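# Roll whiteboard around hallway corner into taped parking zone

## Task

Push or pull the wheeled whiteboard around the hallway corner so it stops with all four of its wheels in the gap between the two yellow floor lines, none touching the tape. It must be upright on its own wheels and not propped against a wall. One or both robots may be used. At the end, no robot may be touching or holding it, and both must have moved away. The board must stay put without robot help. Neither robot may tip over or end up leaning.

## Robot and tools

Robots: two identical Hello Robot Stretch 3 units, r1 and r2. Each has a two-wheel differential base (0.33 m long, 0.34 m wide) with a passive omni caster at the back, a lift that slides up a mast, and a telescoping arm that sticks out to the robot's RIGHT side. The base cannot move sideways. To move the gripper forward or back, drive the base. A spin in place pivots about the point between the drive wheels, 0.05 m behind the front edge. With the arm in and the wrist folded, that spin sweeps a 0.28 m radius. An unfolded, level wrist reaches beyond that radius.

Frames: each robot reports in its own base frame. The origin is on the floor between the drive wheels, x forward, y left, z up. hand_pose is the fingertip meeting point in this frame. Odometry is the base frame as it stood when the scene began. base_odometry counts wheel turns, so wheel slip shows up as travel. Heading is positive to the left, within ±3.142. Only images, lidar_m, wrist_depth_mm and head_depth_mm reveal where one robot is relative to the other.

Tool execute_actions: arguments are actions, a list holding one action or none, and optionally cameras. The action is an object keyed by "r1" and/or "r2". Each robot gets its own sub-object with any of:
- base: exactly one of translate_m or rotate_rad. translate_m is a relative drive in metres, straight along the robot's own x axis, measured from where the base last reported itself; positive is forward; range -1 to 1. rotate_rad is a relative spin in radians; positive is counter-clockwise seen from above; range -3.2 to 3.2.
- joints: absolute targets by name, each a single number. lift_m 0 to 1.1 (arm height on mast, m). arm_m 0 to 0.52 (extension, m). wrist_yaw_rad -1.345 to 4.42 (0 along the arm, positive toward the robot's front, 3.0 folded over the base). wrist_pitch_rad -1.57 to 0.451 (0 level, negative tips the fingers down). wrist_roll_rad -2.911 to 2.911. gripper_m -0.089 to 0.179 (bigger is wider; the real gap is somewhat smaller, zero below 0.007). head_pan_rad -3.953 to 1.73 (positive left, -1.57 looks along the arm). head_tilt_rad -1.53 to 0.419 (negative down).
- contact_limits: only arm_m, a motor_effort percentage 1 to 100 at which the arm's motion halts with contact_stop; smaller is gentler, too small halts instantly. It also caps the arm's holding force until the next action.
All motions in an action start at once. A robot, base or joint left out may keep pushing toward an earlier target. An unknown key or an out-of-range number rejects the whole call and nothing moves. If a result reports a stop, later movement calls in the same reply are skipped. cameras takes names such as r1_head_camera, r2_wrist_camera or "all"; omitted or null means all, [] means none. An empty actions list only returns state and pictures. Example: {"r1": {"base": {"translate_m": 0.3}}, "r2": {"base": {"translate_m": 0.3}, "joints": {"head_pan_rad": -0.8}}}.

Tool wait: seconds, 0 to 10; commands nothing new and returns state and images. Tool zoom_image: camera plus region [x0, y0, x1, y1] in pixels of that camera's most recent full image, origin top-left, at most 504 by 504. Tool finished_scene: scene number; ends the scene permanently and reports success.

Result lines: base_status and joint_status say how each commanded motion ended. "done" for the base means the wheels turned the full amount, slip included. "off_target" means it rested short and may still be pushing. After contact_stop, time_out or torque_fault the old target is dropped. The arm or lift stopped by contact goes slack until commanded again; a slack lift may sink under load. on_its_own lists uncommanded joints; "held at" is the target held, not the actual position. motor_effort is percent of maximum, positive toward higher joint values, bracket = peak during the last action; readings carry fixed offsets and noise. Positive wheel effort pushes forward. turned_by_wheels and turned_by_imu give rotation since the last result. base_tilt gives forward/right lean in degrees, with a fixed bias up to about 4. lidar_m: 12 distances in m from the base origin, 30-degree sectors starting straight ahead and going counter-clockwise (4th left, 7th behind, 10th right), in a plane 0.17 m up, range 0.15 to 12, "-" = nothing. It sees the other robot but not its own body; parts of sectors 5, 6, 9, 10 may be blocked. wrist_depth_mm and head_depth_mm are 7x7 grids of median depth in mm (45-1000 and 280-4000), head grid is sideways.

Speed: the base reaches 0.30 m/s and 1.9 rad/s only when stowed (lift_m under 0.30, arm_m under 0.03, wrist_yaw_rad over 2.54); otherwise 0.10 m/s and 0.63 rad/s.

Wrist safety: fold or unfold the wrist only with lift_m 0.32 to 0.95, wrist_pitch_rad -0.4, roll near 0; once folded, lift can go to 0.25. With yaw below -0.4 keep pitch at -0.5 or lower.

Gripping: command gripper_m below the object's width to grasp; to release, open at least 0.02 past where the fingers met it. Readings do not confirm a hold.

Hazards: robots pressing into each other fails the run; once bases touch, any further drive is a hard press, and nothing in the state reports contact. Equal commands give slightly unequal travel (up to 2.5 cm per metre), which strains a load shared by both. Pushing with the gripper higher than about 0.45 m, pushing again after a contact_stop, driving while hooked on something fixed, or snagging furniture (worst in reverse) can tip a robot. If base_tilt leans, back off in small steps, pull the gripper free, and lower lift to about 0.2. Wrist servos switch off for 10 s after prolonged strain. The sim keeps running while you reason; robots hold their last command meanwhile. Camera calibration lines give intrinsics and base-to-camera transforms per robot, accurate to small errors.

Each tool is called after "Request:" by a JSON object that holds its "op" and its "data".

## Session

Request:
{"op": "execute_actions", "data": {"actions": []}}

Scene clock: 0.00 s.
r1.base_odometry: x=+0.000 y=+0.000 heading=+0.000 (m, m, rad; r1's odometry frame)
r1.turned_by_wheels: +0.000 (rad since the last result)
r1.turned_by_imu: +0.000 (rad since the last result)
r1.base_tilt: forward=-1.4 right=-1.4 (deg)
r1.lidar_m: 0.67 0.74 1.14 2.08 1.05 0.84 0.84 0.92 1.41 0.94 0.84 0.68
r1.head_depth_mm: 586 591 597 602 607 614 620 / 596 606 610 615 622 630 635 / 610 617 622 628 635 641 648 / 623 631 637 642 650 656 661 / 637 644 653 656 662 670 681 / 651 659 667 675 680 689 694 / 668 673 680 688 697 707 711
r1.base_status: not commanded
r1.joint_positions: lift_m=+0.550 arm_m=+0.001 wrist_yaw_rad=+2.862 wrist_pitch_rad=-0.477 wrist_roll_rad=-0.012 gripper_m=+0.037 head_pan_rad=-0.011 head_tilt_rad=-0.002
r1.joint_status: not commanded
r1.motor_effort: left_wheel=+0 right_wheel=+0 lift_m=+38 arm_m=+0 wrist_yaw_rad=+0 wrist_pitch_rad=+5 wrist_roll_rad=+0 gripper_m=+0 head_pan_rad=+0 head_tilt_rad=+1 (%)
r1.hand_pose: x=+0.0386 y=+0.0625 z=+0.5499 quat_wxyz=(+0.261, +0.699, +0.072, +0.661) (m; r1's base frame)
r1.wrist_depth_mm: - - - - - 952 685 / - - - - - 970 692 / - - - - - - 704 / - - - - - 953 727 / 910 - 892 873 885 866 719 / 770 769 732 758 719 764 717 / 683 683 679 669 668 663 663
r2.base_odometry: x=+0.000 y=+0.000 heading=+0.000 (m, m, rad; r2's odometry frame)
r2.turned_by_wheels: +0.000 (rad since the last result)
r2.turned_by_imu: +0.000 (rad since the last result)
r2.base_tilt: forward=+0.2 right=-0.7 (deg)
r2.lidar_m: 0.66 0.67 0.72 0.68 0.69 0.90 0.86 0.88 0.82 0.88 1.01 0.70
r2.head_depth_mm: 616 618 623 625 630 632 635 / 610 614 617 621 624 626 631 / 605 608 612 615 618 622 623 / 600 605 608 611 613 618 619 / 599 599 603 606 609 612 615 / 591 596 599 602 606 608 610 / 587 591 591 598 601 602 606
r2.base_status: not commanded
r2.joint_positions: lift_m=+0.384 arm_m=+0.003 wrist_yaw_rad=+3.035 wrist_pitch_rad=-0.464 wrist_roll_rad=-0.014 gripper_m=+0.037 head_pan_rad=+0.002 head_tilt_rad=+0.001
r2.joint_status: not commanded
r2.motor_effort: left_wheel=+0 right_wheel=-1 lift_m=+19 arm_m=+0 wrist_yaw_rad=+0 wrist_pitch_rad=+6 wrist_roll_rad=+1 gripper_m=-1 head_pan_rad=+0 head_tilt_rad=+1 (%)
r2.hand_pose: x=+0.0020 y=+0.0693 z=+0.3866 quat_wxyz=(+0.199, +0.691, +0.127, +0.684) (m; r2's base frame)
r2.wrist_depth_mm: 593 617 640 666 692 728 708 / 642 664 701 722 746 784 720 / 694 712 751 776 818 857 726 / 749 776 822 819 855 881 723 / 762 761 - 739 757 724 690 / 647 648 632 633 - 608 607 / 568 555 - 551 527 533 531
pictures: r1_head_camera (sideways: a quarter turn clockwise sets it upright), r1_nav_camera (sideways: a quarter turn counterclockwise sets it upright), r1_wrist_camera, r2_head_camera (sideways: a quarter turn clockwise sets it upright), r2_nav_camera (sideways: a quarter turn counterclockwise sets it upright), r2_wrist_camera
Images, in order (width x height): r1_head_camera 896x504, r1_nav_camera 672x504, r1_wrist_camera 644x364, r2_head_camera 896x504, r2_nav_camera 672x504, r2_wrist_camera 644x364.

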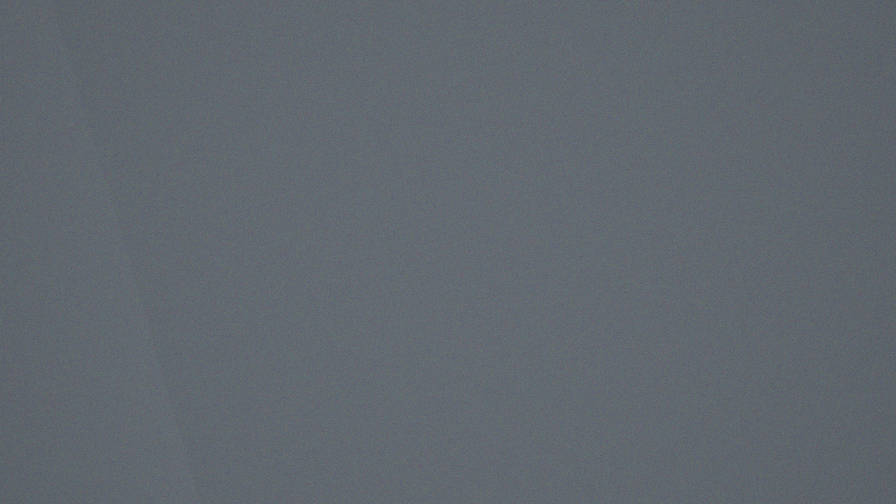

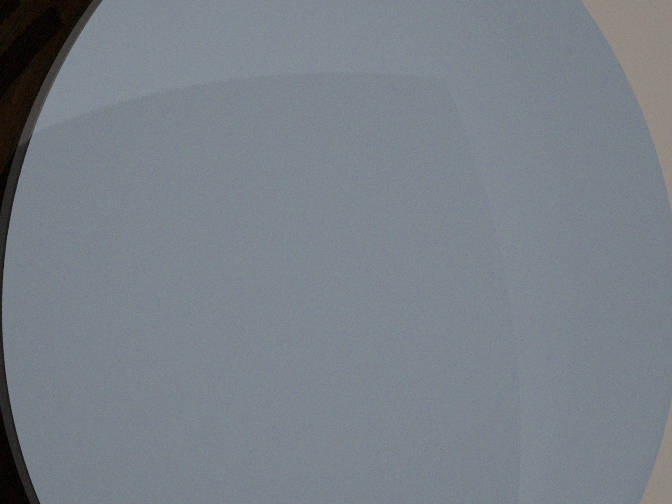

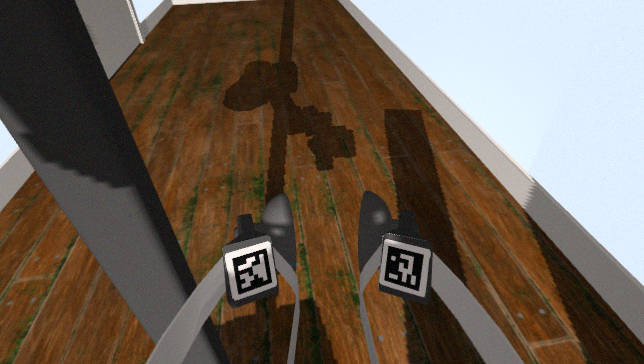

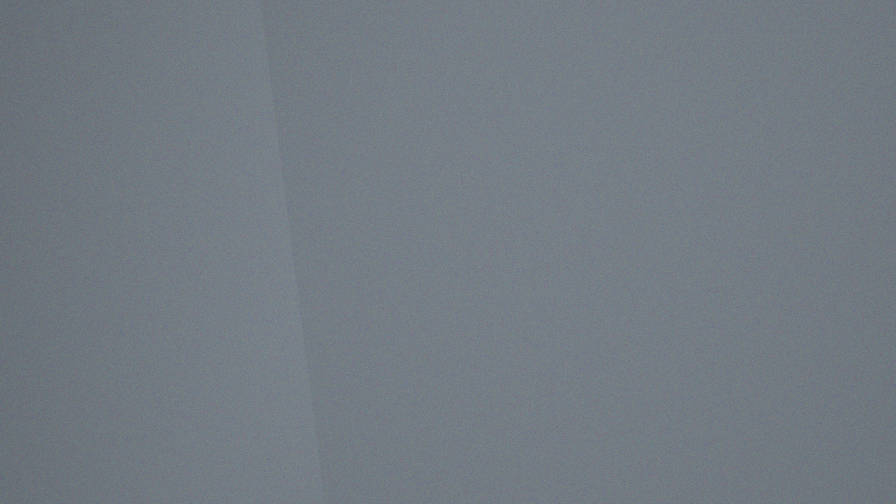

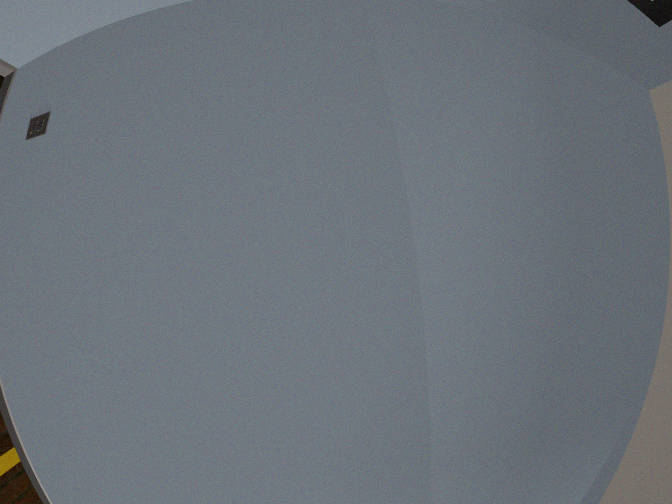

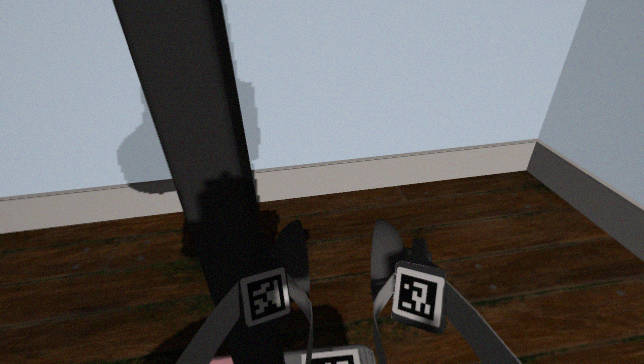

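Request:
{"op": "execute_actions", "data": {"actions": [{"r1":{"joints":{"head_pan_rad":-1.57,"head_tilt_rad":-0.6,"lift_m":0.25}},"r2":{"joints":{"head_pan_rad":-1.57,"head_tilt_rad":-0.6,"lift_m":0.25}}}], "cameras": ["r1_head_camera","r1_nav_camera","r2_head_camera","r2_nav_camera"]}}

Request:
{"op": "execute_actions", "data": {"actions": [{"r1":{"joints":{"head_pan_rad":1.57}}}], "cameras": ["r1_head_camera","r1_nav_camera"]}}

Scene clock: 3.73 s.
r1.base_odometry: x=+0.000 y=+0.000 heading=+0.000 (m, m, rad; r1's odometry frame)
r1.turned_by_wheels: +0.000 (rad since the last result)
r1.turned_by_imu: +0.000 (rad since the last result)
r1.base_tilt: forward=-1.4 right=-1.4 (deg)
r1.lidar_m: 0.67 0.74 1.13 2.08 1.05 0.85 0.84 0.92 1.41 0.94 0.84 0.68
r1.head_depth_mm: - 3549 2600 2019 1665 1395 1182 / - - 2858 2057 1688 1382 1187 / 1380 1586 1908 1965 1618 1389 1195 / 793 875 986 1137 1348 1400 1202 / 786 875 993 1148 1351 1413 1201 / 800 896 1017 1173 1402 1433 1208 / 817 915 1046 1198 1325 1356 1215
r1.base_status: not commanded
r1.joint_positions: lift_m=+0.250 arm_m=+0.001 wrist_yaw_rad=+2.862 wrist_pitch_rad=-0.477 wrist_roll_rad=-0.012 gripper_m=+0.037 head_pan_rad=-1.563 head_tilt_rad=-0.592
r1.joint_status: all done
r1.motor_effort: left_wheel=+0(0) right_wheel=-2(1) lift_m=+31(32) arm_m=+1(1) wrist_yaw_rad=+0(0) wrist_pitch_rad=+5(5) wrist_roll_rad=+0(0) gripper_m=+1(0) head_pan_rad=-3(28) head_tilt_rad=-3(25) (%)
r1.hand_pose: x=+0.0386 y=+0.0625 z=+0.2498 quat_wxyz=(+0.261, +0.699, +0.072, +0.661) (m; r1's base frame)
r1.wrist_depth_mm: - - - - - 923 681 / - 969 931 941 926 861 679 / - 737 726 722 730 716 666 / 584 621 593 587 581 577 568 / 510 - 522 497 490 492 495 / 453 - - 427 403 425 424 / - - - 377 376 373 370
r2.base_odometry: x=+0.000 y=+0.000 heading=+0.000 (m, m, rad; r2's odometry frame)
r2.turned_by_wheels: +0.000 (rad since the last result)
r2.turned_by_imu: +0.000 (rad since the last result)
r2.base_tilt: forward=+0.2 right=-0.7 (deg)
r2.lidar_m: 0.66 0.67 0.72 0.68 0.69 0.90 0.86 0.88 0.82 0.88 1.01 0.70
r2.head_depth_mm: 772 776 819 897 1039 1239 1238 / 1072 1077 1083 1089 1092 1254 1239 / 1781 1794 1798 1824 1659 1432 1240 / 3520 3793 2945 2208 1739 1445 1237 / 3418 3773 2975 2222 1746 1440 1227 / 3328 3728 2937 2184 1721 1441 1232 / 2464 2477 2464 2131 1728 1432 1227
r2.base_status: not commanded
r2.joint_positions: lift_m=+0.250 arm_m=+0.003 wrist_yaw_rad=+3.035 wrist_pitch_rad=-0.465 wrist_roll_rad=-0.014 gripper_m=+0.037 head_pan_rad=-1.563 head_tilt_rad=-0.592
r2.joint_status: all done
r2.motor_effort: left_wheel=+0(0) right_wheel=-1(1) lift_m=+15(23) arm_m=-1(0) wrist_yaw_rad=+0(0) wrist_pitch_rad=+6(6) wrist_roll_rad=+1(1) gripper_m=+0(1) head_pan_rad=-5(61) head_tilt_rad=-3(23) (%)
r2.hand_pose: x=+0.0020 y=+0.0692 z=+0.2524 quat_wxyz=(+0.199, +0.691, +0.128, +0.683) (m; r2's base frame)
r2.wrist_depth_mm: 590 619 654 668 701 713 690 / 642 662 693 720 758 781 700 / 679 711 758 759 790 806 719 / 702 695 686 676 670 661 646 / 570 572 - 552 559 538 531 / 483 504 - - - 449 451 / - - - - 385 392 390
pictures: r1_head_camera (sideways: a quarter turn clockwise sets it upright), r1_nav_camera (sideways: a quarter turn counterclockwise sets it upright), r2_head_camera (sideways: a quarter turn clockwise sets it upright), r2_nav_camera (sideways: a quarter turn counterclockwise sets it upright)
camera_calibration (this result's frames):
r1_head_camera: T_world_to_cam=[[0.00188903, 0.587588, -0.809158, 1.07536], [0.998742, 0.0394413, 0.0309727, -0.0380641], [0.0501134, -0.808199, -0.586774, 0.725848], [0, 0, 0, 1]] pos_world=[-0.000389888, -0.0437396, 1.29723]
r1_nav_camera: T_world_to_cam=[[-0.00991407, -0.579145, 0.815164, -1.02202], [-0.999945, 0.00301744, -0.0100176, 0.0681468], [0.00334195, -0.815219, -0.579144, 0.702617], [0, 0, 0, 1]] pos_world=[0.0556626, -0.0193162, 1.24071]
r2_head_camera: T_world_to_cam=[[-0.0538533, 0.569136, -0.820478, 1.09334], [0.9984, 0.0448867, -0.0343952, 0.0429108], [0.017253, -0.821018, -0.570642, 0.698133], [0, 0, 0, 1]] pos_world=[0.00399306, -0.0510067, 1.29692]
r2_nav_camera: T_world_to_cam=[[0.0378781, -0.51575, 0.855902, -1.07769], [-0.997581, -0.0694692, 0.0022874, 0.0546417], [0.0582791, -0.853918, -0.517134, 0.624197], [0, 0, 0, 1]] pos_world=[0.0589527, -0.0190084, 1.24506]
Images, in order (width x height): r1_head_camera 896x504, r1_nav_camera 672x504, r2_head_camera 896x504, r2_nav_camera 672x504.

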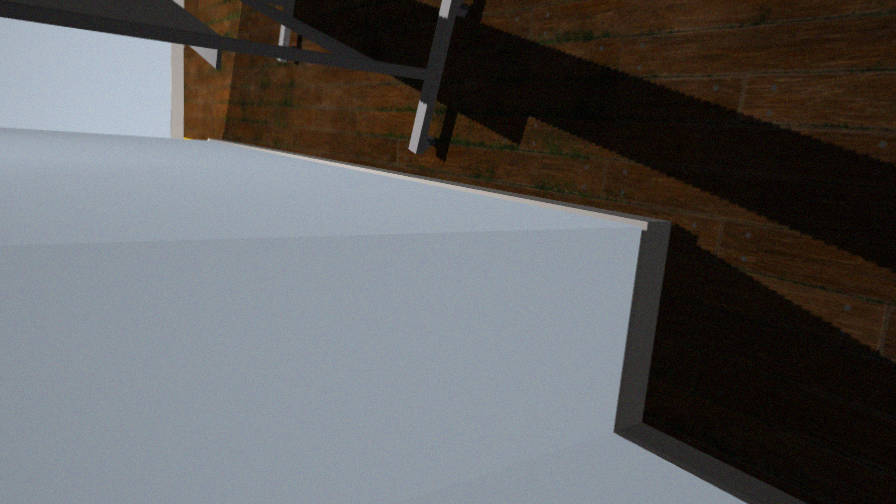

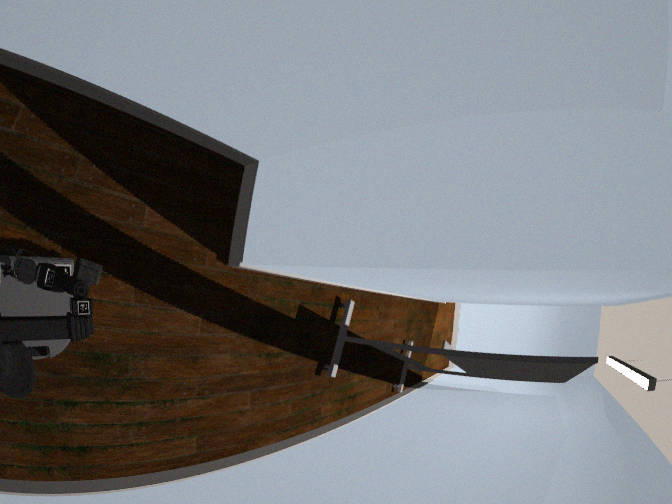

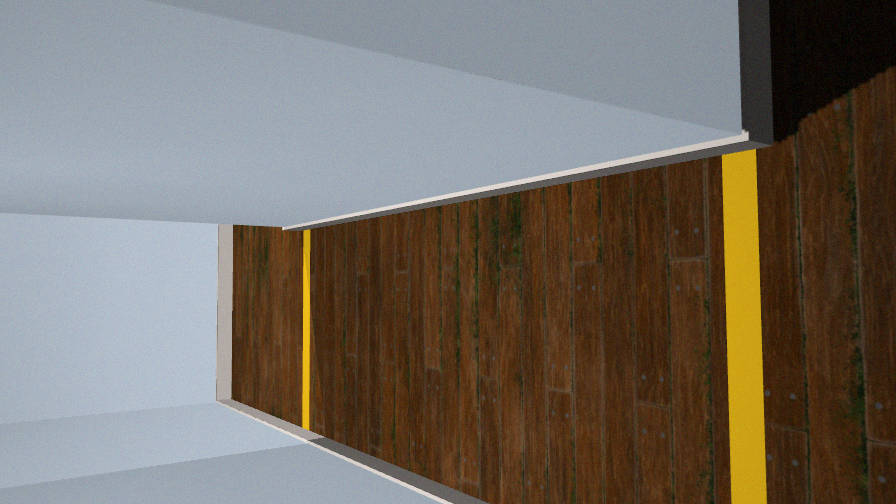

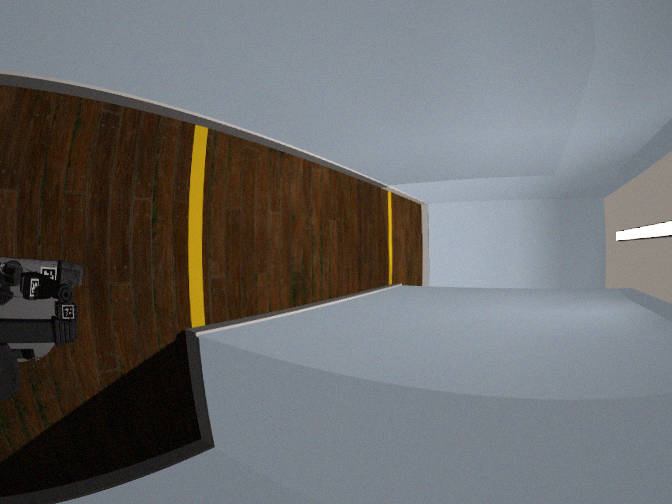

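Scene clock: 5.70 s.
r1.base_odometry: x=+0.000 y=+0.000 heading=+0.000 (m, m, rad; r1's odometry frame)
r1.turned_by_wheels: +0.000 (rad since the last result)
r1.turned_by_imu: +0.000 (rad since the last result)
r1.base_tilt: forward=-1.4 right=-1.3 (deg)
r1.lidar_m: 0.67 0.74 1.14 2.07 1.05 0.85 0.84 0.92 1.42 0.94 0.84 0.68
r1.head_depth_mm: 2930 3217 2853 2104 1664 1382 1179 / 2967 3286 2899 2110 1682 1391 1189 / 2992 3312 2933 2114 1692 1403 1190 / 3058 3384 2908 2144 1688 1403 1196 / 2553 2693 2703 2176 1720 1417 1201 / 1880 1942 1998 2050 1722 1446 - / 1508 1580 1628 1681 1752 - -
r1.base_status: not commanded
r1.joint_positions: lift_m=+0.250 arm_m=+0.001 wrist_yaw_rad=+2.862 wrist_pitch_rad=-0.477 wrist_roll_rad=-0.012 gripper_m=+0.037 head_pan_rad=+1.563 head_tilt_rad=-0.592
r1.joint_status: all done
r1.motor_effort: left_wheel=+0(0) right_wheel=-1(0) lift_m=+31(31) arm_m=-1(0) wrist_yaw_rad=+0(0) wrist_pitch_rad=+5(5) wrist_roll_rad=+0(0) gripper_m=+0(0) head_pan_rad=+1(29) head_tilt_rad=-3(2) (%)
r1.hand_pose: x=+0.0386 y=+0.0625 z=+0.2498 quat_wxyz=(+0.261, +0.699, +0.072, +0.661) (m; r1's base frame)
r1.wrist_depth_mm: - - - - - 927 686 / - 980 971 935 906 862 695 / - 736 722 728 715 701 671 / 582 603 594 592 580 581 572 / 507 - 525 500 494 498 487 / 450 - - 432 407 423 419 / - - - 375 379 373 373
r2.base_odometry: x=+0.000 y=+0.000 heading=+0.000 (m, m, rad; r2's odometry frame)
r2.turned_by_wheels: +0.000 (rad since the last result)
r2.turned_by_imu: +0.000 (rad since the last result)
r2.base_tilt: forward=+0.1 right=-0.7 (deg)
r2.lidar_m: 0.66 0.67 0.72 0.68 0.69 0.90 0.86 0.88 0.82 0.88 1.01 0.70
r2.head_depth_mm: 772 774 817 896 1036 1230 1246 / 1077 1082 1084 1088 1096 1259 1251 / 1788 1778 1802 1809 1651 1420 1231 / 3439 3751 2946 2218 1741 1454 1240 / 3458 3746 2951 2194 1735 1443 1236 / 3498 3674 2964 2184 1733 1440 1227 / 2494 2507 2447 2126 1733 1445 1223
r2.base_status: not commanded
r2.joint_positions: lift_m=+0.250 arm_m=+0.003 wrist_yaw_rad=+3.035 wrist_pitch_rad=-0.465 wrist_roll_rad=-0.014 gripper_m=+0.037 head_pan_rad=-1.563 head_tilt_rad=-0.592
r2.joint_status: not commanded
r2.motor_effort: left_wheel=+0(0) right_wheel=-1(1) lift_m=+16(16) arm_m=+0(0) wrist_yaw_rad=+0(0) wrist_pitch_rad=+6(6) wrist_roll_rad=+0(1) gripper_m=-1(1) head_pan_rad=-4(5) head_tilt_rad=-3(3) (%)
r2.hand_pose: x=+0.0020 y=+0.0692 z=+0.2524 quat_wxyz=(+0.199, +0.691, +0.128, +0.683) (m; r2's base frame)
r2.wrist_depth_mm: 593 619 645 668 696 712 700 / 630 666 697 722 751 782 695 / 687 704 735 767 779 802 709 / 695 691 686 674 670 648 644 / 575 563 - 550 566 540 529 / 483 504 - - - 452 450 / - - - - 389 392 392
pictures: r1_head_camera (sideways: a quarter turn clockwise sets it upright), r1_nav_camera (sideways: a quarter turn counterclockwise sets it upright)
camera_calibration (this result's frames):
r1_head_camera: T_world_to_cam=[[-0.0112767, -0.587642, -0.809042, 1.07529], [-0.999244, -0.0234754, 0.030979, -0.0258845], [-0.0371971, 0.80878, -0.586933, 0.726588], [0, 0, 0, 1]] pos_world=[0.0132878, 0.0436295, 1.29722]
r1_nav_camera: T_world_to_cam=[[0.0191658, 0.579074, 0.81505, -1.02205], [0.999769, -0.018993, -0.0100155, 0.0559457], [0.00968054, 0.815054, -0.579304, 0.702787], [0, 0, 0, 1]] pos_world=[-0.0431478, 0.0200934, 1.24071]
Images, in order (width x height): r1_head_camera 896x504, r1_nav_camera 672x504.

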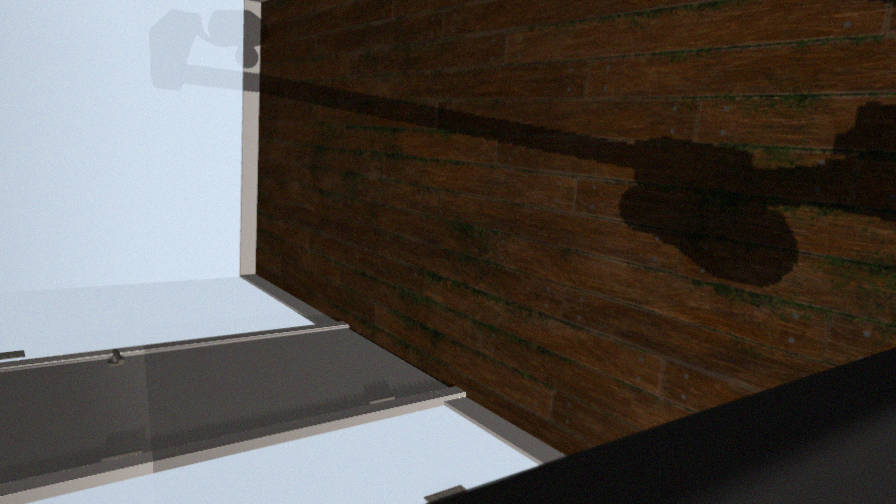

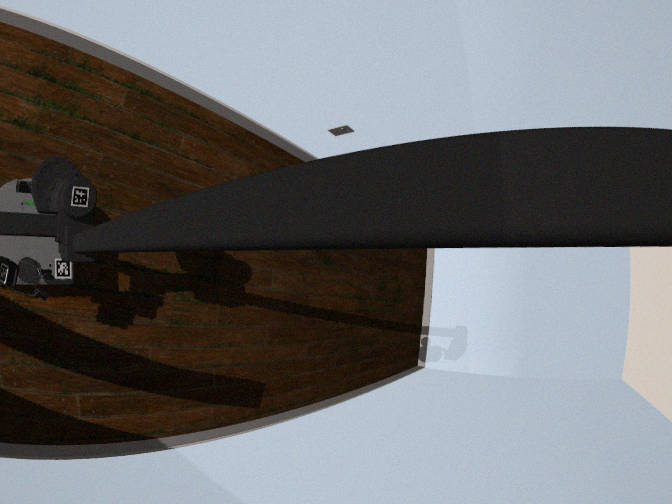

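Request:
{"op": "execute_actions", "data": {"actions": [{"r1":{"base":{"rotate_rad":-1.9},"joints":{"head_pan_rad":0,"head_tilt_rad":-0.7}},"r2":{"base":{"rotate_rad":-1.5},"joints":{"head_pan_rad":0}}}], "cameras": []}}

Request:
{"op": "execute_actions", "data": {"actions": [{"r1":{"base":{"translate_m":0.9}},"r2":{"base":{"translate_m":1.0}}}], "cameras": []}}

Request:
{"op": "execute_actions", "data": {"actions": [{"r1":{"base":{"rotate_rad":0.16},"joints":{"lift_m":0.5,"wrist_pitch_rad":-0.4}},"r2":{"base":{"translate_m":1.0},"joints":{"lift_m":0.5,"wrist_pitch_rad":-0.4}}}], "cameras": []}}

Request:
{"op": "execute_actions", "data": {"actions": [{"r1":{"joints":{"wrist_yaw_rad":1.8,"wrist_pitch_rad":0,"gripper_m":0.15,"lift_m":0.35}},"r2":{"joints":{"wrist_yaw_rad":1.57,"wrist_pitch_rad":0,"gripper_m":0.15,"lift_m":0.35}}}]}}

Scene clock: 9.03 s.
r1.base_odometry: x=+0.000 y=+0.000 heading=-1.900 (m, m, rad; r1's odometry frame)
r1.turned_by_wheels: -1.900 (rad since the last result)
r1.turned_by_imu: -1.915 (rad since the last result)
r1.base_tilt: forward=-1.5 right=-1.4 (deg)
r1.lidar_m: 1.77 0.93 0.74 0.67 0.68 0.83 1.64 1.46 0.92 0.84 0.84 1.03
r1.head_depth_mm: 1794 1867 1952 1858 1529 1300 1134 / 2330 2485 2316 1865 1535 1309 1142 / 3146 2996 2410 1886 1545 1311 1144 / 1896 3028 2327 1909 1551 1331 1157 / - 3402 2464 1911 1543 1330 1162 / 1992 1606 1331 1207 1384 1328 1165 / 923 860 954 1110 1335 1342 1172
r1.base_status: done
r1.joint_positions: lift_m=+0.250 arm_m=+0.001 wrist_yaw_rad=+2.862 wrist_pitch_rad=-0.477 wrist_roll_rad=-0.012 gripper_m=+0.037 head_pan_rad=+0.007 head_tilt_rad=-0.692
r1.joint_status: all done
r1.motor_effort: left_wheel=+1(8) right_wheel=-3(8) lift_m=+30(31) arm_m=+1(0) wrist_yaw_rad=+0(0) wrist_pitch_rad=+5(5) wrist_roll_rad=+0(0) gripper_m=+0(0) head_pan_rad=-2(28) head_tilt_rad=-3(10) (%)
r1.hand_pose: x=+0.0386 y=+0.0625 z=+0.2498 quat_wxyz=(+0.261, +0.699, +0.072, +0.661) (m; r1's base frame)
r1.wrist_depth_mm: - 591 661 740 845 923 762 / - 656 720 809 884 876 771 / - 678 732 735 709 697 692 / 586 608 600 587 583 575 574 / 507 - 521 501 491 490 486 / 448 - - 432 407 426 423 / - - - 377 379 375 373
r2.base_odometry: x=+0.000 y=+0.000 heading=-1.500 (m, m, rad; r2's odometry frame)
r2.turned_by_wheels: -1.500 (rad since the last result)
r2.turned_by_imu: -1.479 (rad since the last result)
r2.base_tilt: forward=+0.2 right=-0.7 (deg)
r2.lidar_m: 1.13 0.94 0.68 0.66 0.69 0.70 0.68 0.70 0.89 0.86 0.89 0.82
r2.head_depth_mm: 933 913 900 902 1002 1185 1238 / 1422 1385 1345 1323 1286 1265 1240 / 3371 2839 2643 2131 1754 1452 1242 / 3511 3778 3022 2194 1756 1448 1236 / 3482 3716 2953 2223 1743 1431 1226 / 2905 2980 2776 2196 1723 1447 1230 / 1977 2014 2071 2043 1729 1444 1227
r2.base_status: done
r2.joint_positions: lift_m=+0.250 arm_m=+0.003 wrist_yaw_rad=+3.035 wrist_pitch_rad=-0.465 wrist_roll_rad=-0.014 gripper_m=+0.037 head_pan_rad=-0.007 head_tilt_rad=-0.593
r2.joint_status: all done
r2.motor_effort: left_wheel=+1(9) right_wheel=-3(11) lift_m=+16(17) arm_m=-1(1) wrist_yaw_rad=+0(1) wrist_pitch_rad=+6(6) wrist_roll_rad=+0(0) gripper_m=+0(1) head_pan_rad=+5(61) head_tilt_rad=-3(2) (%)
r2.hand_pose: x=+0.0020 y=+0.0692 z=+0.2524 quat_wxyz=(+0.199, +0.691, +0.128, +0.683) (m; r2's base frame)
r2.wrist_depth_mm: 603 613 626 641 652 664 688 / 649 656 691 694 718 716 757 / 703 712 743 733 759 770 775 / 713 706 688 676 661 656 644 / 580 561 - 548 560 536 532 / 481 496 - - - 452 454 / - - - - 386 393 389
pictures: none
No camera images: the call's "cameras" was empty. Leave "cameras" out to get every camera's image.

Scene clock: 13.97 s.
r1.base_odometry: x=-0.291 y=-0.852 heading=-1.900 (m, m, rad; r1's odometry frame)
r1.turned_by_wheels: +0.000 (rad since the last result)
r1.turned_by_imu: +0.004 (rad since the last result)
r1.base_tilt: forward=-1.4 right=-1.4 (deg)
r1.lidar_m: 0.88 0.56 0.36 0.33 0.83 1.01 2.01 1.19 0.76 0.69 0.70 0.86
r1.head_depth_mm: 1478 1562 1640 1720 1518 1302 1142 / 1967 2092 2144 1887 1529 1308 1146 / 2621 2869 2314 1881 1553 1326 1147 / 1108 1193 2270 1736 1452 1321 1145 / 804 2931 2245 1893 1530 1328 1155 / 3496 2750 2219 1812 1509 1316 1164 / 1608 1440 1300 1194 1117 1040 975
r1.base_status: done
r1.joint_positions: lift_m=+0.250 arm_m=+0.001 wrist_yaw_rad=+2.862 wrist_pitch_rad=-0.477 wrist_roll_rad=-0.012 gripper_m=+0.037 head_pan_rad=+0.007 head_tilt_rad=-0.692
r1.joint_status: not commanded
r1.motor_effort: left_wheel=+0(8) right_wheel=-3(5) lift_m=+31(31) arm_m=+0(1) wrist_yaw_rad=+0(0) wrist_pitch_rad=+5(5) wrist_roll_rad=+0(0) gripper_m=+1(0) head_pan_rad=-2(2) head_tilt_rad=-3(3) (%)
r1.hand_pose: x=+0.0386 y=+0.0625 z=+0.2498 quat_wxyz=(+0.261, +0.699, +0.072, +0.661) (m; r1's base frame)
r1.wrist_depth_mm: - 697 341 382 436 503 607 / - 751 375 418 481 571 678 / - 731 415 459 544 648 703 / 585 617 455 499 563 575 571 / 513 - 501 497 496 489 484 / 454 - - 428 404 428 419 / - - - 378 379 373 372
r2.base_odometry: x=+0.071 y=-0.997 heading=-1.500 (m, m, rad; r2's odometry frame)
r2.turned_by_wheels: +0.000 (rad since the last result)
r2.turned_by_imu: -0.006 (rad since the last result)
r2.base_tilt: forward=+0.2 right=-0.7 (deg)
r2.lidar_m: 1.09 0.94 0.69 0.66 0.69 0.93 1.67 1.23 0.30 0.29 0.30 0.41
r2.head_depth_mm: 902 886 877 862 849 840 829 / 1348 1328 1296 1266 1242 1223 1156 / 2574 2857 2848 2061 1728 1467 1238 / 2648 2899 2939 2211 1753 1449 1238 / 2592 2885 2994 2198 1731 1458 1234 / 2626 2812 2799 2202 1746 1447 1230 / 2037 2073 2099 2032 1717 1433 1219
r2.base_status: done
r2.joint_positions: lift_m=+0.250 arm_m=+0.003 wrist_yaw_rad=+3.035 wrist_pitch_rad=-0.465 wrist_roll_rad=-0.014 gripper_m=+0.037 head_pan_rad=-0.007 head_tilt_rad=-0.593
r2.joint_status: not commanded
r2.motor_effort: left_wheel=+2(8) right_wheel=-3(8) lift_m=+17(16) arm_m=+0(0) wrist_yaw_rad=+0(1) wrist_pitch_rad=+6(6) wrist_roll_rad=+0(0) gripper_m=-1(1) head_pan_rad=+4(5) head_tilt_rad=-1(3) (%)
r2.hand_pose: x=+0.0020 y=+0.0692 z=+0.2524 quat_wxyz=(+0.199, +0.691, +0.128, +0.683) (m; r2's base frame)
r2.wrist_depth_mm: 597 616 631 640 646 670 704 / 663 662 688 700 717 725 748 / 706 711 732 738 756 771 774 / 709 687 684 667 665 648 644 / 579 565 - 551 551 535 528 / 483 505 - - - 450 449 / - - - - 383 391 392
pictures: none
No camera images: the call's "cameras" was empty. Leave "cameras" out to get every camera's image.

Scene clock: 24.83 s.
r1.base_odometry: x=-0.291 y=-0.852 heading=-1.740 (m, m, rad; r1's odometry frame)
r1.turned_by_wheels: +0.160 (rad since the last result)
r1.turned_by_imu: +0.163 (rad since the last result)
r1.base_tilt: forward=-1.6 right=-1.4 (deg)
r1.lidar_m: 0.88 0.46 0.34 0.33 0.85 1.16 2.68 0.99 0.72 0.69 0.72 0.98
r1.head_depth_mm: 2476 2470 2236 1862 1533 1299 1139 / 1323 2835 2294 1871 1541 1307 1136 / 781 903 1115 1455 1470 1322 1142 / 3594 3306 2336 1908 1519 1320 1145 / 1937 1916 1917 1800 1484 1326 1154 / 1160 1158 1143 1141 1131 1141 1095 / 832 828 821 817 818 817 817
r1.base_status: done
r1.joint_positions: lift_m=+0.500 arm_m=+0.001 wrist_yaw_rad=+2.862 wrist_pitch_rad=-0.420 wrist_roll_rad=-0.012 gripper_m=+0.037 head_pan_rad=+0.007 head_tilt_rad=-0.692
r1.joint_status: all done
r1.motor_effort: left_wheel=-2(6) right_wheel=+1(7) lift_m=+43(45) arm_m=+1(0) wrist_yaw_rad=+0(0) wrist_pitch_rad=+7(8) wrist_roll_rad=+0(0) gripper_m=+1(0) head_pan_rad=-2(2) head_tilt_rad=-3(3) (%)
r1.hand_pose: x=+0.0407 y=+0.0698 z=+0.5120 quat_wxyz=(+0.242, +0.701, +0.051, +0.669) (m; r1's base frame)
r1.wrist_depth_mm: - 719 469 353 382 417 460 / - 764 780 379 419 459 513 / - 839 851 422 463 516 584 / - 911 949 466 521 583 667 / 852 - 876 523 602 670 769 / 766 - 748 588 674 718 728 / 659 650 661 638 650 637 632
r2.base_odometry: x=+0.142 y=-1.995 heading=-1.500 (m, m, rad; r2's odometry frame)
r2.turned_by_wheels: +0.000 (rad since the last result)
r2.turned_by_imu: -0.006 (rad since the last result)
r2.base_tilt: forward=+0.2 right=-0.7 (deg)
r2.lidar_m: 1.03 0.96 0.70 0.67 0.69 0.94 1.15 0.40 0.29 0.28 0.29 0.39
r2.head_depth_mm: 850 840 832 820 813 801 794 / 1781 1967 2139 1204 1188 1162 1144 / 1766 1952 2187 2237 1767 1458 1239 / 1770 1963 2188 2186 1747 1451 1237 / 1764 1960 2170 2197 1765 1451 1231 / 1763 1952 2195 2204 1731 1435 1225 / 1782 1930 2114 2042 1745 1427 1236
r2.base_status: done
r2.joint_positions: lift_m=+0.500 arm_m=+0.003 wrist_yaw_rad=+3.035 wrist_pitch_rad=-0.421 wrist_roll_rad=-0.014 gripper_m=+0.037 head_pan_rad=-0.007 head_tilt_rad=-0.594
r2.joint_status: all done
r2.motor_effort: left_wheel=+2(8) right_wheel=-3(8) lift_m=+22(21) arm_m=+0(1) wrist_yaw_rad=+0(0) wrist_pitch_rad=+8(9) wrist_roll_rad=+0(1) gripper_m=-1(1) head_pan_rad=+5(5) head_tilt_rad=-1(2) (%)
r2.hand_pose: x=+0.0026 y=+0.0751 z=+0.5119 quat_wxyz=(+0.184, +0.693, +0.112, +0.688) (m; r2's base frame)
r2.wrist_depth_mm: 600 611 637 654 677 677 690 / 651 661 698 704 717 732 743 / 694 710 742 766 769 800 828 / 754 773 810 835 860 879 908 / 821 837 - 880 885 902 916 / 836 811 - 807 - 791 784 / 707 705 - 678 653 670 675
pictures: none
No camera images: the call's "cameras" was empty. Leave "cameras" out to get every camera's image.

Scene clock: 27.03 s.
r1.base_odometry: x=-0.291 y=-0.852 heading=-1.740 (m, m, rad; r1's odometry frame)
r1.turned_by_wheels: +0.000 (rad since the last result)
r1.turned_by_imu: +0.000 (rad since the last result)
r1.base_tilt: forward=-1.4 right=-1.3 (deg)
r1.lidar_m: 0.88 0.46 0.34 0.33 0.85 1.16 2.68 0.98 0.72 0.69 0.72 0.98
r1.head_depth_mm: 2442 2476 2219 1869 1532 1298 1142 / 1322 2823 2294 1865 1542 1311 1137 / 783 904 1114 1450 1475 1318 1151 / 3609 3368 2358 1901 1515 1329 1153 / 1924 1903 1896 1792 1492 1333 1158 / 1162 1154 1142 1142 1135 1135 1082 / 833 827 825 820 821 818 822
r1.base_status: not commanded
r1.joint_positions: lift_m=+0.350 arm_m=+0.001 wrist_yaw_rad=+1.802 wrist_pitch_rad=-0.023 wrist_roll_rad=-0.012 gripper_m=+0.150 head_pan_rad=+0.007 head_tilt_rad=-0.692
r1.joint_status: all done
r1.motor_effort: left_wheel=-1(1) right_wheel=+1(2) lift_m=+32(37) arm_m=+0(0) wrist_yaw_rad=-2(3) wrist_pitch_rad=+8(8) wrist_roll_rad=+0(0) gripper_m=+1(100) head_pan_rad=-3(2) head_tilt_rad=-3(3) (%)
r1.hand_pose: x=+0.2275 y=-0.0871 z=+0.4590 quat_wxyz=(+0.448, +0.556, -0.430, +0.553) (m; r1's base frame)
r1.wrist_depth_mm: 442 586 880 - - - - / 446 590 899 - - - - / 449 591 895 - - - - / 444 592 920 - - - - / 453 558 897 - - - - / 441 697 865 929 891 945 856 / 473 593 768 768 771 749 741
r2.base_odometry: x=+0.142 y=-1.995 heading=-1.500 (m, m, rad; r2's odometry frame)
r2.turned_by_wheels: +0.000 (rad since the last result)
r2.turned_by_imu: +0.000 (rad since the last result)
r2.base_tilt: forward=+0.1 right=-0.7 (deg)
r2.lidar_m: 1.03 0.96 0.70 0.67 0.69 0.94 1.15 0.40 0.29 0.28 0.29 0.39
r2.head_depth_mm: 850 840 832 819 813 799 792 / 1783 1955 2154 1203 1180 1162 1145 / 1781 1958 2212 2219 1748 1452 1244 / 1768 1966 2189 2227 1746 1445 1237 / 1763 1953 2180 2187 1734 1446 1229 / 1781 1961 2180 2196 1750 1442 1230 / 1754 1923 2125 2058 1725 1435 1229
r2.base_status: not commanded
r2.joint_positions: lift_m=+0.350 arm_m=+0.003 wrist_yaw_rad=+1.572 wrist_pitch_rad=-0.024 wrist_roll_rad=-0.014 gripper_m=+0.150 head_pan_rad=-0.007 head_tilt_rad=-0.594
r2.joint_status: all done
r2.motor_effort: left_wheel=+1(1) right_wheel=-3(2) lift_m=+16(18) arm_m=-1(1) wrist_yaw_rad=-1(1) wrist_pitch_rad=+9(10) wrist_roll_rad=+0(1) gripper_m=-1(96) head_pan_rad=+5(5) head_tilt_rad=-1(2) (%)
r2.hand_pose: x=+0.2342 y=-0.1476 z=+0.4588 quat_wxyz=(+0.510, +0.503, -0.490, +0.498) (m; r2's base frame)
r2.wrist_depth_mm: 957 - - - 541 261 173 / 967 - - - 551 263 173 / 966 - - - 553 265 174 / 969 - - - 555 266 175 / 954 - - - 560 290 176 / 949 - - - 581 318 168 / 862 844 866 834 595 295 178
pictures: r1_head_camera (sideways: a quarter turn clockwise sets it upright), r1_nav_camera (sideways: a quarter turn counterclockwise sets it upright), r1_wrist_camera, r2_head_camera (sideways: a quarter turn clockwise sets it upright), r2_nav_camera (sideways: a quarter turn counterclockwise sets it upright), r2_wrist_camera
camera_calibration (this result's frames):
r1_head_camera: T_world_to_cam=[[-0.665528, 0.00194051, -0.74637, 0.99759], [-0.0351811, 0.998804, 0.0339673, -0.0356515], [0.745543, 0.0488643, -0.664664, 0.822928], [0, 0, 0, 1]] pos_world=[0.0491417, -0.00653877, 1.29275]
r1_nav_camera: T_world_to_cam=[[0.657721, -0.00995259, 0.753196, -0.945313], [-0.0049714, -0.999948, -0.00887189, 0.0605846], [0.753245, 0.00209079, -0.657736, 0.80028], [0, 0, 0, 1]] pos_world=[0.0192453, 0.0495, 1.23892]
r1_wrist_camera: T_world_to_cam=[[0.225315, -0.974257, -0.00753995, -0.129214], [-0.243494, -0.0488158, -0.968673, 0.51987], [0.943368, 0.220093, -0.248225, 0.0826978], [0, 0, 0, 1]] pos_world=[0.0776846, -0.118711, 0.523137]
r2_head_camera: T_world_to_cam=[[-0.571143, -0.0453633, -0.819596, 1.09535], [-0.0300672, 0.998958, -0.0343381, 0.04911], [0.820299, 0.00503102, -0.571912, 0.694886], [0, 0, 0, 1]] pos_world=[0.0570619, -0.00286624, 1.29684]
r2_nav_camera: T_world_to_cam=[[0.51758, 0.0301845, 0.855102, -1.07957], [0.0546095, -0.998505, 0.00219223, 0.0483472], [0.85389, 0.045562, -0.518455, 0.621063], [0, 0, 0, 1]] pos_world=[0.0258054, 0.0525644, 1.24503]
r2_wrist_camera: T_world_to_cam=[[0.0452457, -0.998667, -0.0248313, -0.136665], [-0.164364, 0.0170759, -0.986252, 0.537423], [0.985361, 0.0487051, -0.163373, 0.0171734], [0, 0, 0, 1]] pos_world=[0.0775947, -0.146496, 0.529446]
Images, in order (width x height): r1_head_camera 896x504, r1_nav_camera 672x504, r1_wrist_camera 644x364, r2_head_camera 896x504, r2_nav_camera 672x504, r2_wrist_camera 644x364.

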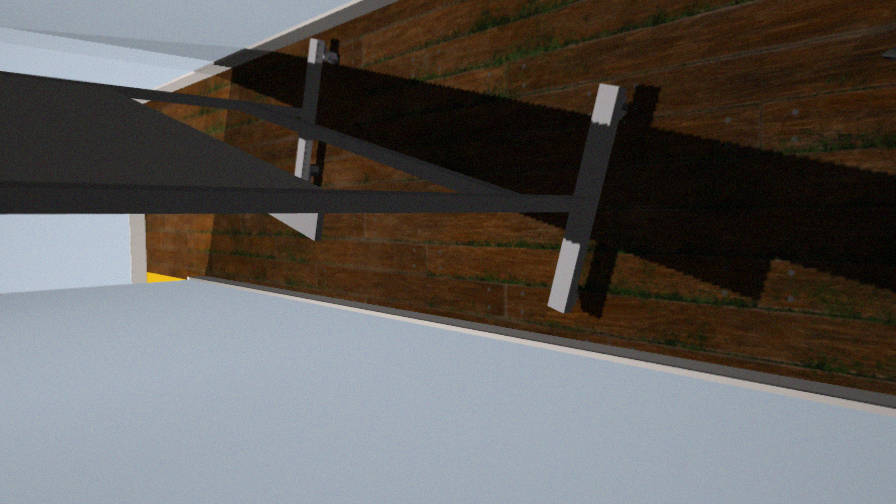

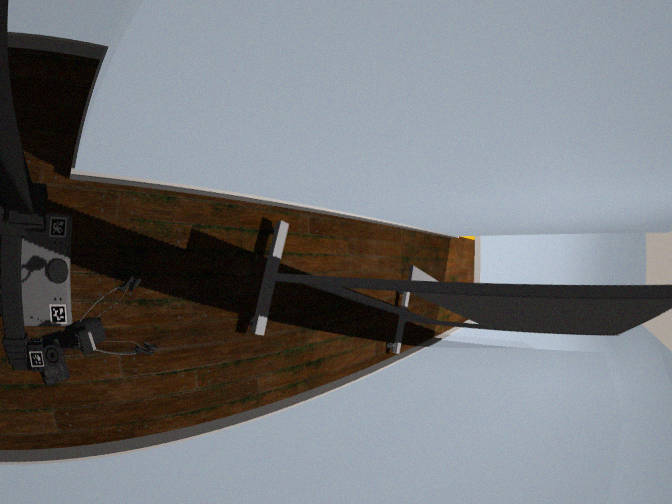

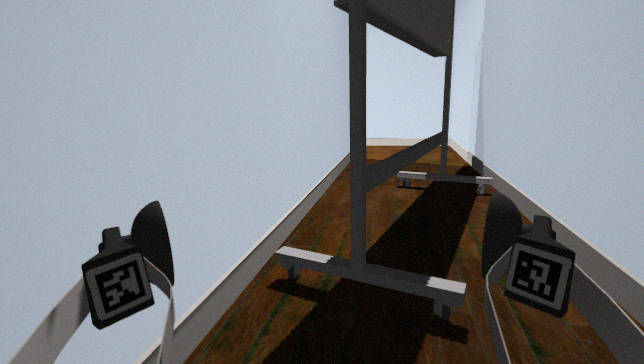

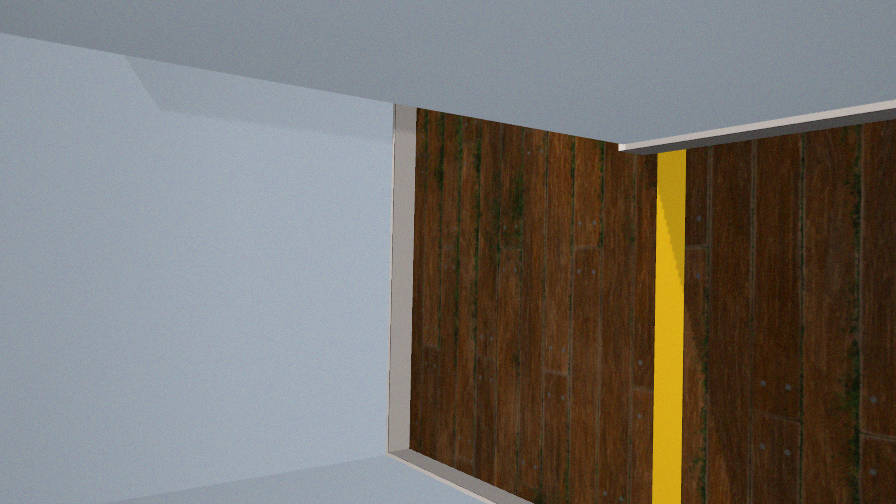

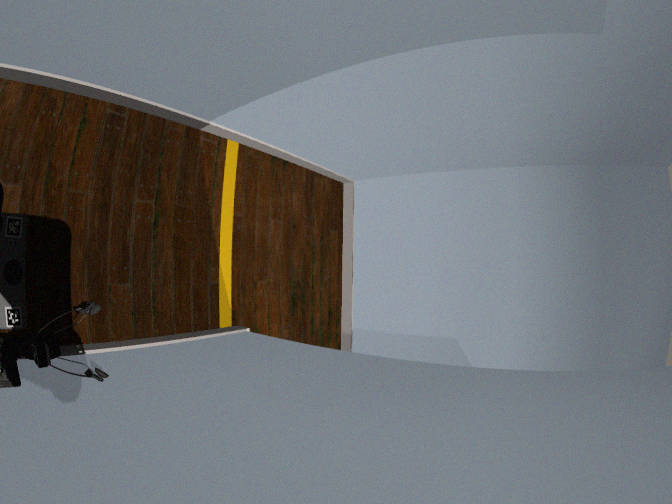

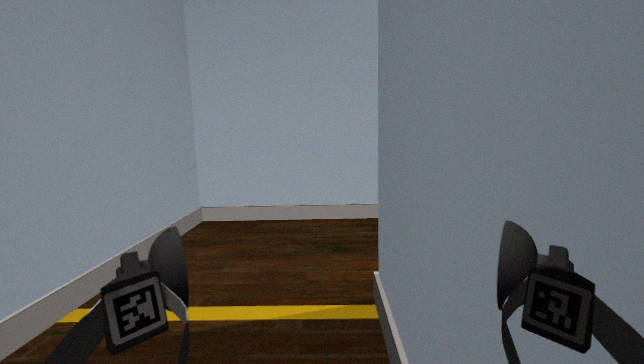

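Request:
{"op": "execute_actions", "data": {"actions": [{"r1":{"base":{"translate_m":0.62},"joints":{"wrist_yaw_rad":1.95,"lift_m":0.3,"head_tilt_rad":-1.0}},"r2":{"base":{"rotate_rad":0.4},"joints":{"lift_m":0.3}}}], "cameras": ["r1_head_camera","r1_wrist_camera"]}}

Scene clock: 34.63 s.
r1.base_odometry: x=-0.395 y=-1.463 heading=-1.740 (m, m, rad; r1's odometry frame)
r1.turned_by_wheels: +0.000 (rad since the last result)
r1.turned_by_imu: +0.003 (rad since the last result)
r1.base_tilt: forward=-1.4 right=-1.4 (deg)
r1.lidar_m: 0.27 0.46 0.34 0.33 0.34 0.46 2.74 0.98 0.72 0.69 0.72 0.98
r1.head_depth_mm: 2085 1893 1637 1439 1297 1175 1090 / 380 564 1290 1441 1302 1150 - / - - 328 464 959 1157 1110 / 2285 1938 1658 1433 1319 1163 1119 / 1930 1830 1633 1466 1326 1198 1114 / 1169 1154 1158 1158 1151 1131 1075 / 838 834 829 827 830 832 833
r1.base_status: done
r1.joint_positions: lift_m=+0.300 arm_m=+0.001 wrist_yaw_rad=+1.948 wrist_pitch_rad=-0.022 wrist_roll_rad=-0.012 gripper_m=+0.150 head_pan_rad=+0.007 head_tilt_rad=-0.988
r1.joint_status: all done
r1.motor_effort: left_wheel=-2(2) right_wheel=+1(4) lift_m=+31(32) arm_m=+0(0) wrist_yaw_rad=+1(2) wrist_pitch_rad=+8(8) wrist_roll_rad=+0(0) gripper_m=+1(0) head_pan_rad=-2(2) head_tilt_rad=-4(18) (%)
r1.hand_pose: x=+0.2163 y=-0.0514 z=+0.4092 quat_wxyz=(+0.407, +0.586, -0.388, +0.584) (m; r1's base frame)
r1.wrist_depth_mm: 385 481 662 204 - - - / 388 487 683 210 - - - / 390 494 695 217 - - - / 393 498 710 225 - - - / 398 486 703 234 383 - - / 392 582 719 245 801 851 895 / 423 519 672 258 692 689 672
r2.base_odometry: x=+0.142 y=-1.995 heading=-1.100 (m, m, rad; r2's odometry frame)
r2.turned_by_wheels: +0.400 (rad since the last result)
r2.turned_by_imu: +0.397 (rad since the last result)
r2.base_tilt: forward=+0.1 right=-0.7 (deg)
r2.lidar_m: 1.11 0.73 0.67 0.68 0.84 1.75 0.46 0.30 0.28 0.28 0.35 0.73
r2.head_depth_mm: 1713 1876 2078 2195 1774 1453 1248 / 1792 1937 2175 2229 1770 1465 1246 / 1783 2002 2230 2231 1760 1454 1245 / 1461 1618 1854 2051 1752 1455 1247 / 1203 1315 1443 1606 1656 1447 1229 / 1021 1107 1188 1293 1435 1408 1225 / 880 939 1006 1088 1176 1286 1233
r2.base_status: done
r2.joint_positions: lift_m=+0.300 arm_m=+0.003 wrist_yaw_rad=+1.571 wrist_pitch_rad=-0.023 wrist_roll_rad=-0.014 gripper_m=+0.150 head_pan_rad=-0.007 head_tilt_rad=-0.594
r2.joint_status: all done
r2.motor_effort: left_wheel=-1(4) right_wheel=+3(6) lift_m=+17(16) arm_m=+0(0) wrist_yaw_rad=-1(1) wrist_pitch_rad=+9(9) wrist_roll_rad=+1(1) gripper_m=+0(1) head_pan_rad=+5(5) head_tilt_rad=-2(0) (%)
r2.hand_pose: x=+0.2343 y=-0.1477 z=+0.4090 quat_wxyz=(+0.509, +0.502, -0.490, +0.498) (m; r2's base frame)
r2.wrist_depth_mm: 663 838 - - - - 580 / 662 839 - - - - 565 / 662 836 - - - - 561 / 664 860 - - - - 542 / 680 839 - - - - 535 / 673 - - - - - 476 / 650 756 775 790 765 764 518
pictures: r1_head_camera (sideways: a quarter turn clockwise sets it upright), r1_wrist_camera
camera_calibration (this result's frames):
r1_head_camera: T_world_to_cam=[[-0.853964, 0.000688177, -0.520331, 0.704217], [-0.0240067, 0.998882, 0.0407207, -0.0444974], [0.519778, 0.0472654, -0.852993, 1.0692], [0, 0, 0, 1]] pos_world=[0.0445638, -0.00657297, 1.28025]
r1_wrist_camera: T_world_to_cam=[[0.364942, -0.931, -0.00754307, -0.120308], [-0.233036, -0.0834976, -0.968877, 0.46669], [0.901394, 0.355341, -0.247428, 0.0887237], [0, 0, 0, 1]] pos_world=[0.0726857, -0.104566, 0.47321]
Images, in order (width x height): r1_head_camera 896x504, r1_wrist_camera 644x364.

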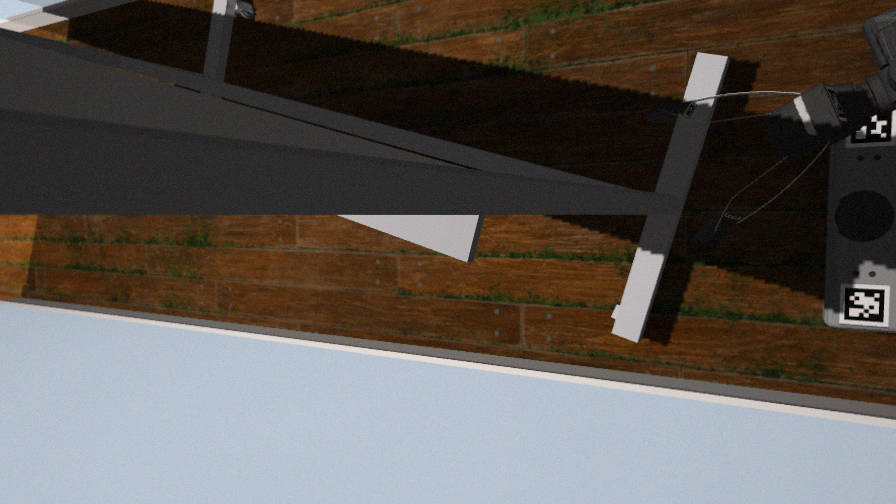

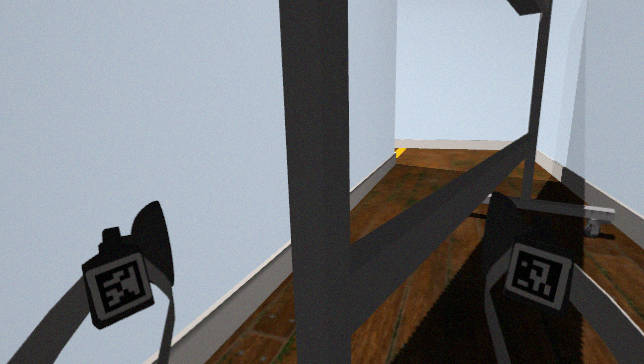

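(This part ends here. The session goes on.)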